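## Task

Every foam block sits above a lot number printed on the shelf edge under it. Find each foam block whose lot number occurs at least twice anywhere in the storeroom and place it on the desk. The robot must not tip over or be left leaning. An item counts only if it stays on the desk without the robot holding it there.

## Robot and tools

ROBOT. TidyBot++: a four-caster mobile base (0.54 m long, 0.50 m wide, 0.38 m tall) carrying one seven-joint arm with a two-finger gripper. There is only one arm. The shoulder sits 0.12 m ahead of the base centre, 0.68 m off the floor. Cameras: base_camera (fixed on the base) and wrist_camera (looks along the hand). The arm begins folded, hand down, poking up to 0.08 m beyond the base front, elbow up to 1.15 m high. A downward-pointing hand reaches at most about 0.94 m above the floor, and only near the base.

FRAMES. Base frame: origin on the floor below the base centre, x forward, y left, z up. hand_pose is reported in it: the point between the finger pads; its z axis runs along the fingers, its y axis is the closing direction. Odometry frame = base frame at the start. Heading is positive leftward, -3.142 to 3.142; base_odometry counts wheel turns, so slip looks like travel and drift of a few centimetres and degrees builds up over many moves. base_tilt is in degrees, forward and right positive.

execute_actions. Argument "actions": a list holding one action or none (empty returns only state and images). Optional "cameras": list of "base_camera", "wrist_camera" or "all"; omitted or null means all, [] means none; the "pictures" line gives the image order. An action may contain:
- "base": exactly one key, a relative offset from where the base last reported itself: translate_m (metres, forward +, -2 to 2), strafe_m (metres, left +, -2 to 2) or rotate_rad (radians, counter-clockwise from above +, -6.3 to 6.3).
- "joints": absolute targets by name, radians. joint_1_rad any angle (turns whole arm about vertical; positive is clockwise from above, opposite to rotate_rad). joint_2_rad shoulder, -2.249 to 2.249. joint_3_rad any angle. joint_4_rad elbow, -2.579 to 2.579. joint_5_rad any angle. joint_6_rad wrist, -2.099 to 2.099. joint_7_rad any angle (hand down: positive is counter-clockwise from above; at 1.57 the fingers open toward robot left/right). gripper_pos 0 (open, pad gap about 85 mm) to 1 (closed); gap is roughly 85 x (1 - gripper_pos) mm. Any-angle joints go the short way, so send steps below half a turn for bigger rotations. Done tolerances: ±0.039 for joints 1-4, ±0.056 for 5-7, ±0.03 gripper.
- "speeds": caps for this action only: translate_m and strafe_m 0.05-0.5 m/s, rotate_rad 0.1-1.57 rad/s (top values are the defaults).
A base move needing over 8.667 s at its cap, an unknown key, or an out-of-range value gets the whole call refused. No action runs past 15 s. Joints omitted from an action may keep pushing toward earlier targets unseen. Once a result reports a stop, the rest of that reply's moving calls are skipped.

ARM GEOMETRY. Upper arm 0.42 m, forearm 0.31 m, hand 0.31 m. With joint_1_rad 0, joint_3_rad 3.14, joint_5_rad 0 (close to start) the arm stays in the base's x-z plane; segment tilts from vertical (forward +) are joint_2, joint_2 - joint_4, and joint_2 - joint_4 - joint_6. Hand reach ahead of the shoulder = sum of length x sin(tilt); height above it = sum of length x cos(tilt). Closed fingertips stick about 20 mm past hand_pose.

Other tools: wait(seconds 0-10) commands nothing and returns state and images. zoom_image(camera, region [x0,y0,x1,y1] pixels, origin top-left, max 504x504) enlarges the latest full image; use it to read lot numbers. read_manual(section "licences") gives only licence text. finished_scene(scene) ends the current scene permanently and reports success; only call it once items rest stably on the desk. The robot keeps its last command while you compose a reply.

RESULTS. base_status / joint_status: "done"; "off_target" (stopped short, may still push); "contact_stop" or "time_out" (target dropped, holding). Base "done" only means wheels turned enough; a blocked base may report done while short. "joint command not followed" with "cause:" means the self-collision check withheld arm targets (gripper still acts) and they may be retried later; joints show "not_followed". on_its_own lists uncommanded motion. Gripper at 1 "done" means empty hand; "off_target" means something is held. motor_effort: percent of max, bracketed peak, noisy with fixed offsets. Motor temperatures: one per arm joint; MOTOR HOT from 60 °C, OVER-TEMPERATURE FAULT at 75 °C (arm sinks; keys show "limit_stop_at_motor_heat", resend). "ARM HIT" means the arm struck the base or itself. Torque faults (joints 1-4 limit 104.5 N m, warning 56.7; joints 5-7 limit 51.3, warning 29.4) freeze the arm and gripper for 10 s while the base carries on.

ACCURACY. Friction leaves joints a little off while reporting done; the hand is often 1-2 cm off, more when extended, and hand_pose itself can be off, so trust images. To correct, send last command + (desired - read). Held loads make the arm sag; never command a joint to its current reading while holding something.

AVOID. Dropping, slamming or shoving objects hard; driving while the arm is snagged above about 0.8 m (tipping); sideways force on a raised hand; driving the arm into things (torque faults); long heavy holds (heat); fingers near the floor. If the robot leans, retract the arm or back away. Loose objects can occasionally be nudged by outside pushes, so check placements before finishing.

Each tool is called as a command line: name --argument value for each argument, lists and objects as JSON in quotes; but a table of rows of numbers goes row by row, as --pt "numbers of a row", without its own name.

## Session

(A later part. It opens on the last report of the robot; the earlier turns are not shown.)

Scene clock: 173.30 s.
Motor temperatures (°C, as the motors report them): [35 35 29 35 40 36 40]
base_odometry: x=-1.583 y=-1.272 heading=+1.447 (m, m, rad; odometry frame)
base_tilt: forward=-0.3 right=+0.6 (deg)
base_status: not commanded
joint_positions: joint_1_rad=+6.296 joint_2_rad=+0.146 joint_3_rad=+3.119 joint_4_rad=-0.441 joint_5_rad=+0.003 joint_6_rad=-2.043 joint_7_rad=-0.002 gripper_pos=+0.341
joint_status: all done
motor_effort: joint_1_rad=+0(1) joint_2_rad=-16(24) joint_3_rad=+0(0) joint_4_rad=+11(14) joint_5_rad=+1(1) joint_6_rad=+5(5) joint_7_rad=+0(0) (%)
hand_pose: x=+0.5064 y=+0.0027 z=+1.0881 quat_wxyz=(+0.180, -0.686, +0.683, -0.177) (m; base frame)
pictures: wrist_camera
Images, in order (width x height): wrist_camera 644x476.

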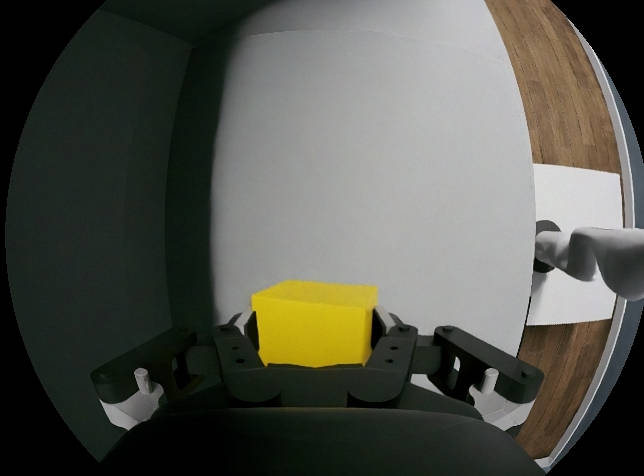

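execute_actions --actions '[{"base":{"translate_m":-0.3}}]' --cameras '[]'

execute_actions --actions '[{"base":{"strafe_m":-1.4},"joints":{"joint_2_rad":-0.2,"joint_4_rad":-1.0,"joint_6_rad":-1.5}}]' --cameras '[]'

execute_actions --actions '[{"base":{"strafe_m":-1.35}}]' --cameras '["base_camera"]'

execute_actions --actions '[{"base":{"translate_m":2.0},"joints":{"joint_7_rad":1.57}}]' --cameras '[]'

execute_actions --actions '[{"base":{"strafe_m":1.0},"joints":{"joint_2_rad":0.4}}]'

Scene clock: 175.67 s.
Motor temperatures (°C, as the motors report them): [35 35 29 35 40 36 40]
base_odometry: x=-1.619 y=-1.570 heading=+1.448 (m, m, rad; odometry frame)
base_tilt: forward=-0.3 right=+0.6 (deg)
base_status: done
joint_positions: joint_1_rad=+6.296 joint_2_rad=+0.144 joint_3_rad=+3.119 joint_4_rad=-0.441 joint_5_rad=+0.003 joint_6_rad=-2.045 joint_7_rad=-0.002 gripper_pos=+0.341
joint_status: not commanded
motor_effort: joint_1_rad=+0(0) joint_2_rad=-16(20) joint_3_rad=+0(0) joint_4_rad=+11(13) joint_5_rad=+1(1) joint_6_rad=+5(5) joint_7_rad=+0(0) (%)
hand_pose: x=+0.5050 y=+0.0027 z=+1.0889 quat_wxyz=(+0.180, -0.686, +0.683, -0.178) (m; base frame)
pictures: none
No camera images: the call's "cameras" was empty. Leave "cameras" out to get every camera's image.

Scene clock: 179.83 s.
Motor temperatures (°C, as the motors report them): [35 35 29 35 40 36 40]
base_odometry: x=-0.230 y=-1.743 heading=+1.447 (m, m, rad; odometry frame)
base_tilt: forward=-0.3 right=+0.6 (deg)
base_status: done
joint_positions: joint_1_rad=+6.296 joint_2_rad=-0.187 joint_3_rad=+3.119 joint_4_rad=-0.979 joint_5_rad=+0.003 joint_6_rad=-1.530 joint_7_rad=-0.002 gripper_pos=+0.341
joint_status: all done
motor_effort: joint_1_rad=-1(2) joint_2_rad=-9(16) joint_3_rad=+0(1) joint_4_rad=+15(15) joint_5_rad=+1(2) joint_6_rad=+7(7) joint_7_rad=+0(0) (%)
hand_pose: x=+0.4918 y=+0.0055 z=+1.1035 quat_wxyz=(+0.281, -0.651, +0.646, -0.283) (m; base frame)
pictures: none
No camera images: the call's "cameras" was empty. Leave "cameras" out to get every camera's image.

Scene clock: 183.90 s.
Motor temperatures (°C, as the motors report them): [35 35 29 35 40 36 40]
base_odometry: x=+1.110 y=-1.910 heading=+1.447 (m, m, rad; odometry frame)
base_tilt: forward=-0.3 right=+0.6 (deg)
base_status: done
joint_positions: joint_1_rad=+6.296 joint_2_rad=-0.187 joint_3_rad=+3.119 joint_4_rad=-0.979 joint_5_rad=+0.003 joint_6_rad=-1.530 joint_7_rad=-0.002 gripper_pos=+0.341
joint_status: not commanded
motor_effort: joint_1_rad=+0(1) joint_2_rad=-9(9) joint_3_rad=+0(2) joint_4_rad=+15(16) joint_5_rad=+1(1) joint_6_rad=+7(7) joint_7_rad=+0(0) (%)
hand_pose: x=+0.4918 y=+0.0055 z=+1.1035 quat_wxyz=(+0.281, -0.651, +0.646, -0.283) (m; base frame)
pictures: base_camera
Images, in order (width x height): base_camera 644x364.

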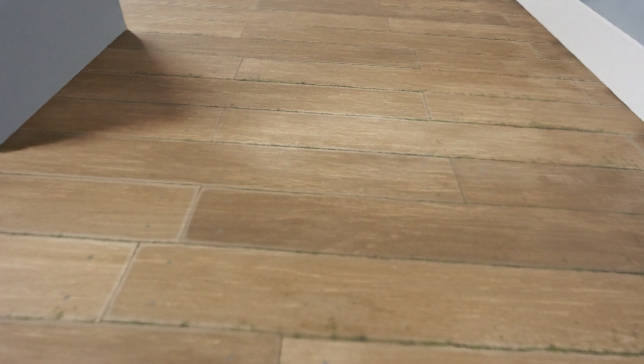

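Scene clock: 189.27 s.
Motor temperatures (°C, as the motors report them): [35 35 29 35 40 36 40]
base_odometry: x=+1.357 y=+0.074 heading=+1.447 (m, m, rad; odometry frame)
base_tilt: forward=-0.3 right=+0.6 (deg)
base_status: done
joint_positions: joint_1_rad=+6.296 joint_2_rad=-0.195 joint_3_rad=+3.119 joint_4_rad=-0.982 joint_5_rad=+0.003 joint_6_rad=-1.528 joint_7_rad=+1.572 gripper_pos=+0.341
joint_status: all done
motor_effort: joint_1_rad=+0(1) joint_2_rad=-9(12) joint_3_rad=+0(1) joint_4_rad=+16(16) joint_5_rad=+1(1) joint_6_rad=+7(7) joint_7_rad=+0(0) (%)
hand_pose: x=+0.4889 y=+0.0056 z=+1.1055 quat_wxyz=(-0.002, -0.916, -0.005, -0.402) (m; base frame)
pictures: none
No camera images: the call's "cameras" was empty. Leave "cameras" out to get every camera's image.

Scene clock: 192.63 s.
Motor temperatures (°C, as the motors report them): [35 35 29 35 40 36 40]
base_odometry: x=+0.364 y=+0.198 heading=+1.447 (m, m, rad; odometry frame)
base_tilt: forward=-0.3 right=+0.6 (deg)
base_status: done
joint_positions: joint_1_rad=+6.293 joint_2_rad=+0.403 joint_3_rad=+3.119 joint_4_rad=-0.988 joint_5_rad=+0.003 joint_6_rad=-1.528 joint_7_rad=+1.572 gripper_pos=+0.341
joint_status: all done
motor_effort: joint_1_rad=+0(2) joint_2_rad=-29(33) joint_3_rad=+0(1) joint_4_rad=+17(19) joint_5_rad=+1(0) joint_6_rad=+3(7) joint_7_rad=+0(0) (%)
hand_pose: x=+0.6620 y=+0.0050 z=+0.8219 quat_wxyz=(+0.003, -0.994, -0.005, -0.112) (m; base frame)
pictures: base_camera, wrist_camera
Images, in order (width x height): base_camera 644x364, wrist_camera 644x476.

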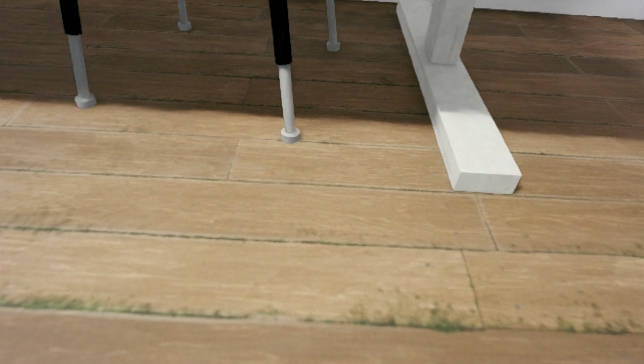

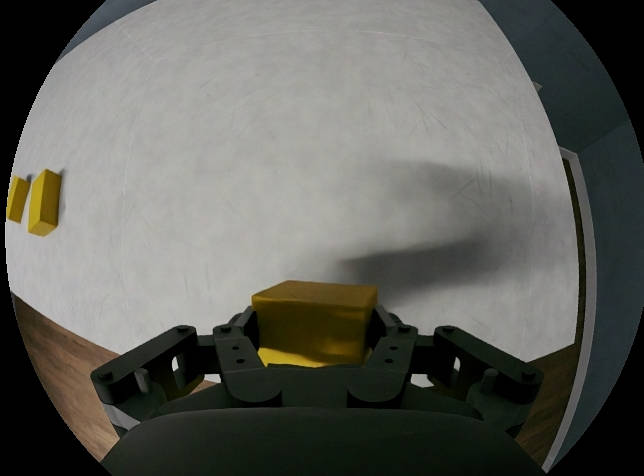

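execute_actions --actions '[{"base":{"translate_m":0.17}}]' --cameras '[]'

execute_actions --actions '[{"joints":{"joint_2_rad":0.48}}]' --cameras '[]'

execute_actions --actions '[{"joints":{"gripper_pos":0}}]' --cameras '[]'

execute_actions --actions '[{"joints":{"joint_2_rad":0.2}}]' --cameras '["wrist_camera"]'

Scene clock: 194.37 s.
Motor temperatures (°C, as the motors report them): [35 35 29 35 40 36 40]
base_odometry: x=+0.385 y=+0.367 heading=+1.447 (m, m, rad; odometry frame)
base_tilt: forward=-0.3 right=+0.6 (deg)
base_status: done
joint_positions: joint_1_rad=+6.293 joint_2_rad=+0.406 joint_3_rad=+3.119 joint_4_rad=-0.988 joint_5_rad=+0.003 joint_6_rad=-1.525 joint_7_rad=+1.572 gripper_pos=+0.341
joint_status: not commanded
motor_effort: joint_1_rad=-1(1) joint_2_rad=-30(33) joint_3_rad=+0(1) joint_4_rad=+18(17) joint_5_rad=+0(1) joint_6_rad=+2(3) joint_7_rad=+0(0) (%)
hand_pose: x=+0.6633 y=+0.0050 z=+0.8202 quat_wxyz=(+0.003, -0.994, -0.005, -0.111) (m; base frame)
pictures: none
No camera images: the call's "cameras" was empty. Leave "cameras" out to get every camera's image.

Scene clock: 195.33 s.
Motor temperatures (°C, as the motors report them): [35 35 29 35 40 36 40]
base_odometry: x=+0.385 y=+0.367 heading=+1.447 (m, m, rad; odometry frame)
base_tilt: forward=-0.3 right=+0.6 (deg)
base_status: not commanded
joint_positions: joint_1_rad=+6.293 joint_2_rad=+0.479 joint_3_rad=+3.119 joint_4_rad=-0.988 joint_5_rad=+0.003 joint_6_rad=-1.525 joint_7_rad=+1.572 gripper_pos=+0.341
joint_status: all done
motor_effort: joint_1_rad=+0(0) joint_2_rad=-32(34) joint_3_rad=+0(0) joint_4_rad=+17(18) joint_5_rad=+0(0) joint_6_rad=+2(3) joint_7_rad=+0(1) (%)
hand_pose: x=+0.6719 y=+0.0049 z=+0.7801 quat_wxyz=(+0.004, -0.997, -0.005, -0.075) (m; base frame)
pictures: none
No camera images: the call's "cameras" was empty. Leave "cameras" out to get every camera's image.

Scene clock: 196.43 s.
Motor temperatures (°C, as the motors report them): [35 35 29 35 40 36 40]
base_odometry: x=+0.385 y=+0.367 heading=+1.447 (m, m, rad; odometry frame)
base_tilt: forward=-0.3 right=+0.6 (deg)
base_status: not commanded
joint_positions: joint_1_rad=+6.293 joint_2_rad=+0.479 joint_3_rad=+3.119 joint_4_rad=-0.988 joint_5_rad=+0.003 joint_6_rad=-1.525 joint_7_rad=+1.572 gripper_pos=+0.000
joint_status: all done
motor_effort: joint_1_rad=+0(0) joint_2_rad=-32(32) joint_3_rad=+0(0) joint_4_rad=+17(17) joint_5_rad=+1(0) joint_6_rad=+2(2) joint_7_rad=+0(0) (%)
hand_pose: x=+0.6719 y=+0.0049 z=+0.7801 quat_wxyz=(+0.004, -0.997, -0.005, -0.075) (m; base frame)
pictures: none
No camera images: the call's "cameras" was empty. Leave "cameras" out to get every camera's image.

Scene clock: 198.00 s.
Motor temperatures (°C, as the motors report them): [35 35 29 35 40 36 40]
base_odometry: x=+0.385 y=+0.367 heading=+1.447 (m, m, rad; odometry frame)
base_tilt: forward=-0.3 right=+0.6 (deg)
base_status: not commanded
joint_positions: joint_1_rad=+6.293 joint_2_rad=+0.195 joint_3_rad=+3.119 joint_4_rad=-0.988 joint_5_rad=+0.003 joint_6_rad=-1.525 joint_7_rad=+1.572 gripper_pos=+0.000
joint_status: all done
motor_effort: joint_1_rad=+0(0) joint_2_rad=-23(33) joint_3_rad=+0(0) joint_4_rad=+17(18) joint_5_rad=+1(0) joint_6_rad=+4(4) joint_7_rad=+0(0) (%)
hand_pose: x=+0.6221 y=+0.0054 z=+0.9314 quat_wxyz=(+0.002, -0.976, -0.006, -0.216) (m; base frame)
pictures: wrist_camera
Images, in order (width x height): wrist_camera 644x476.

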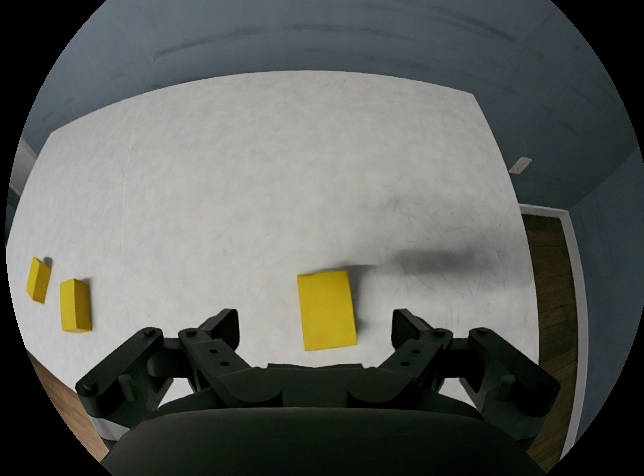

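finished_scene --scene 2

The scene is finished: the task was done.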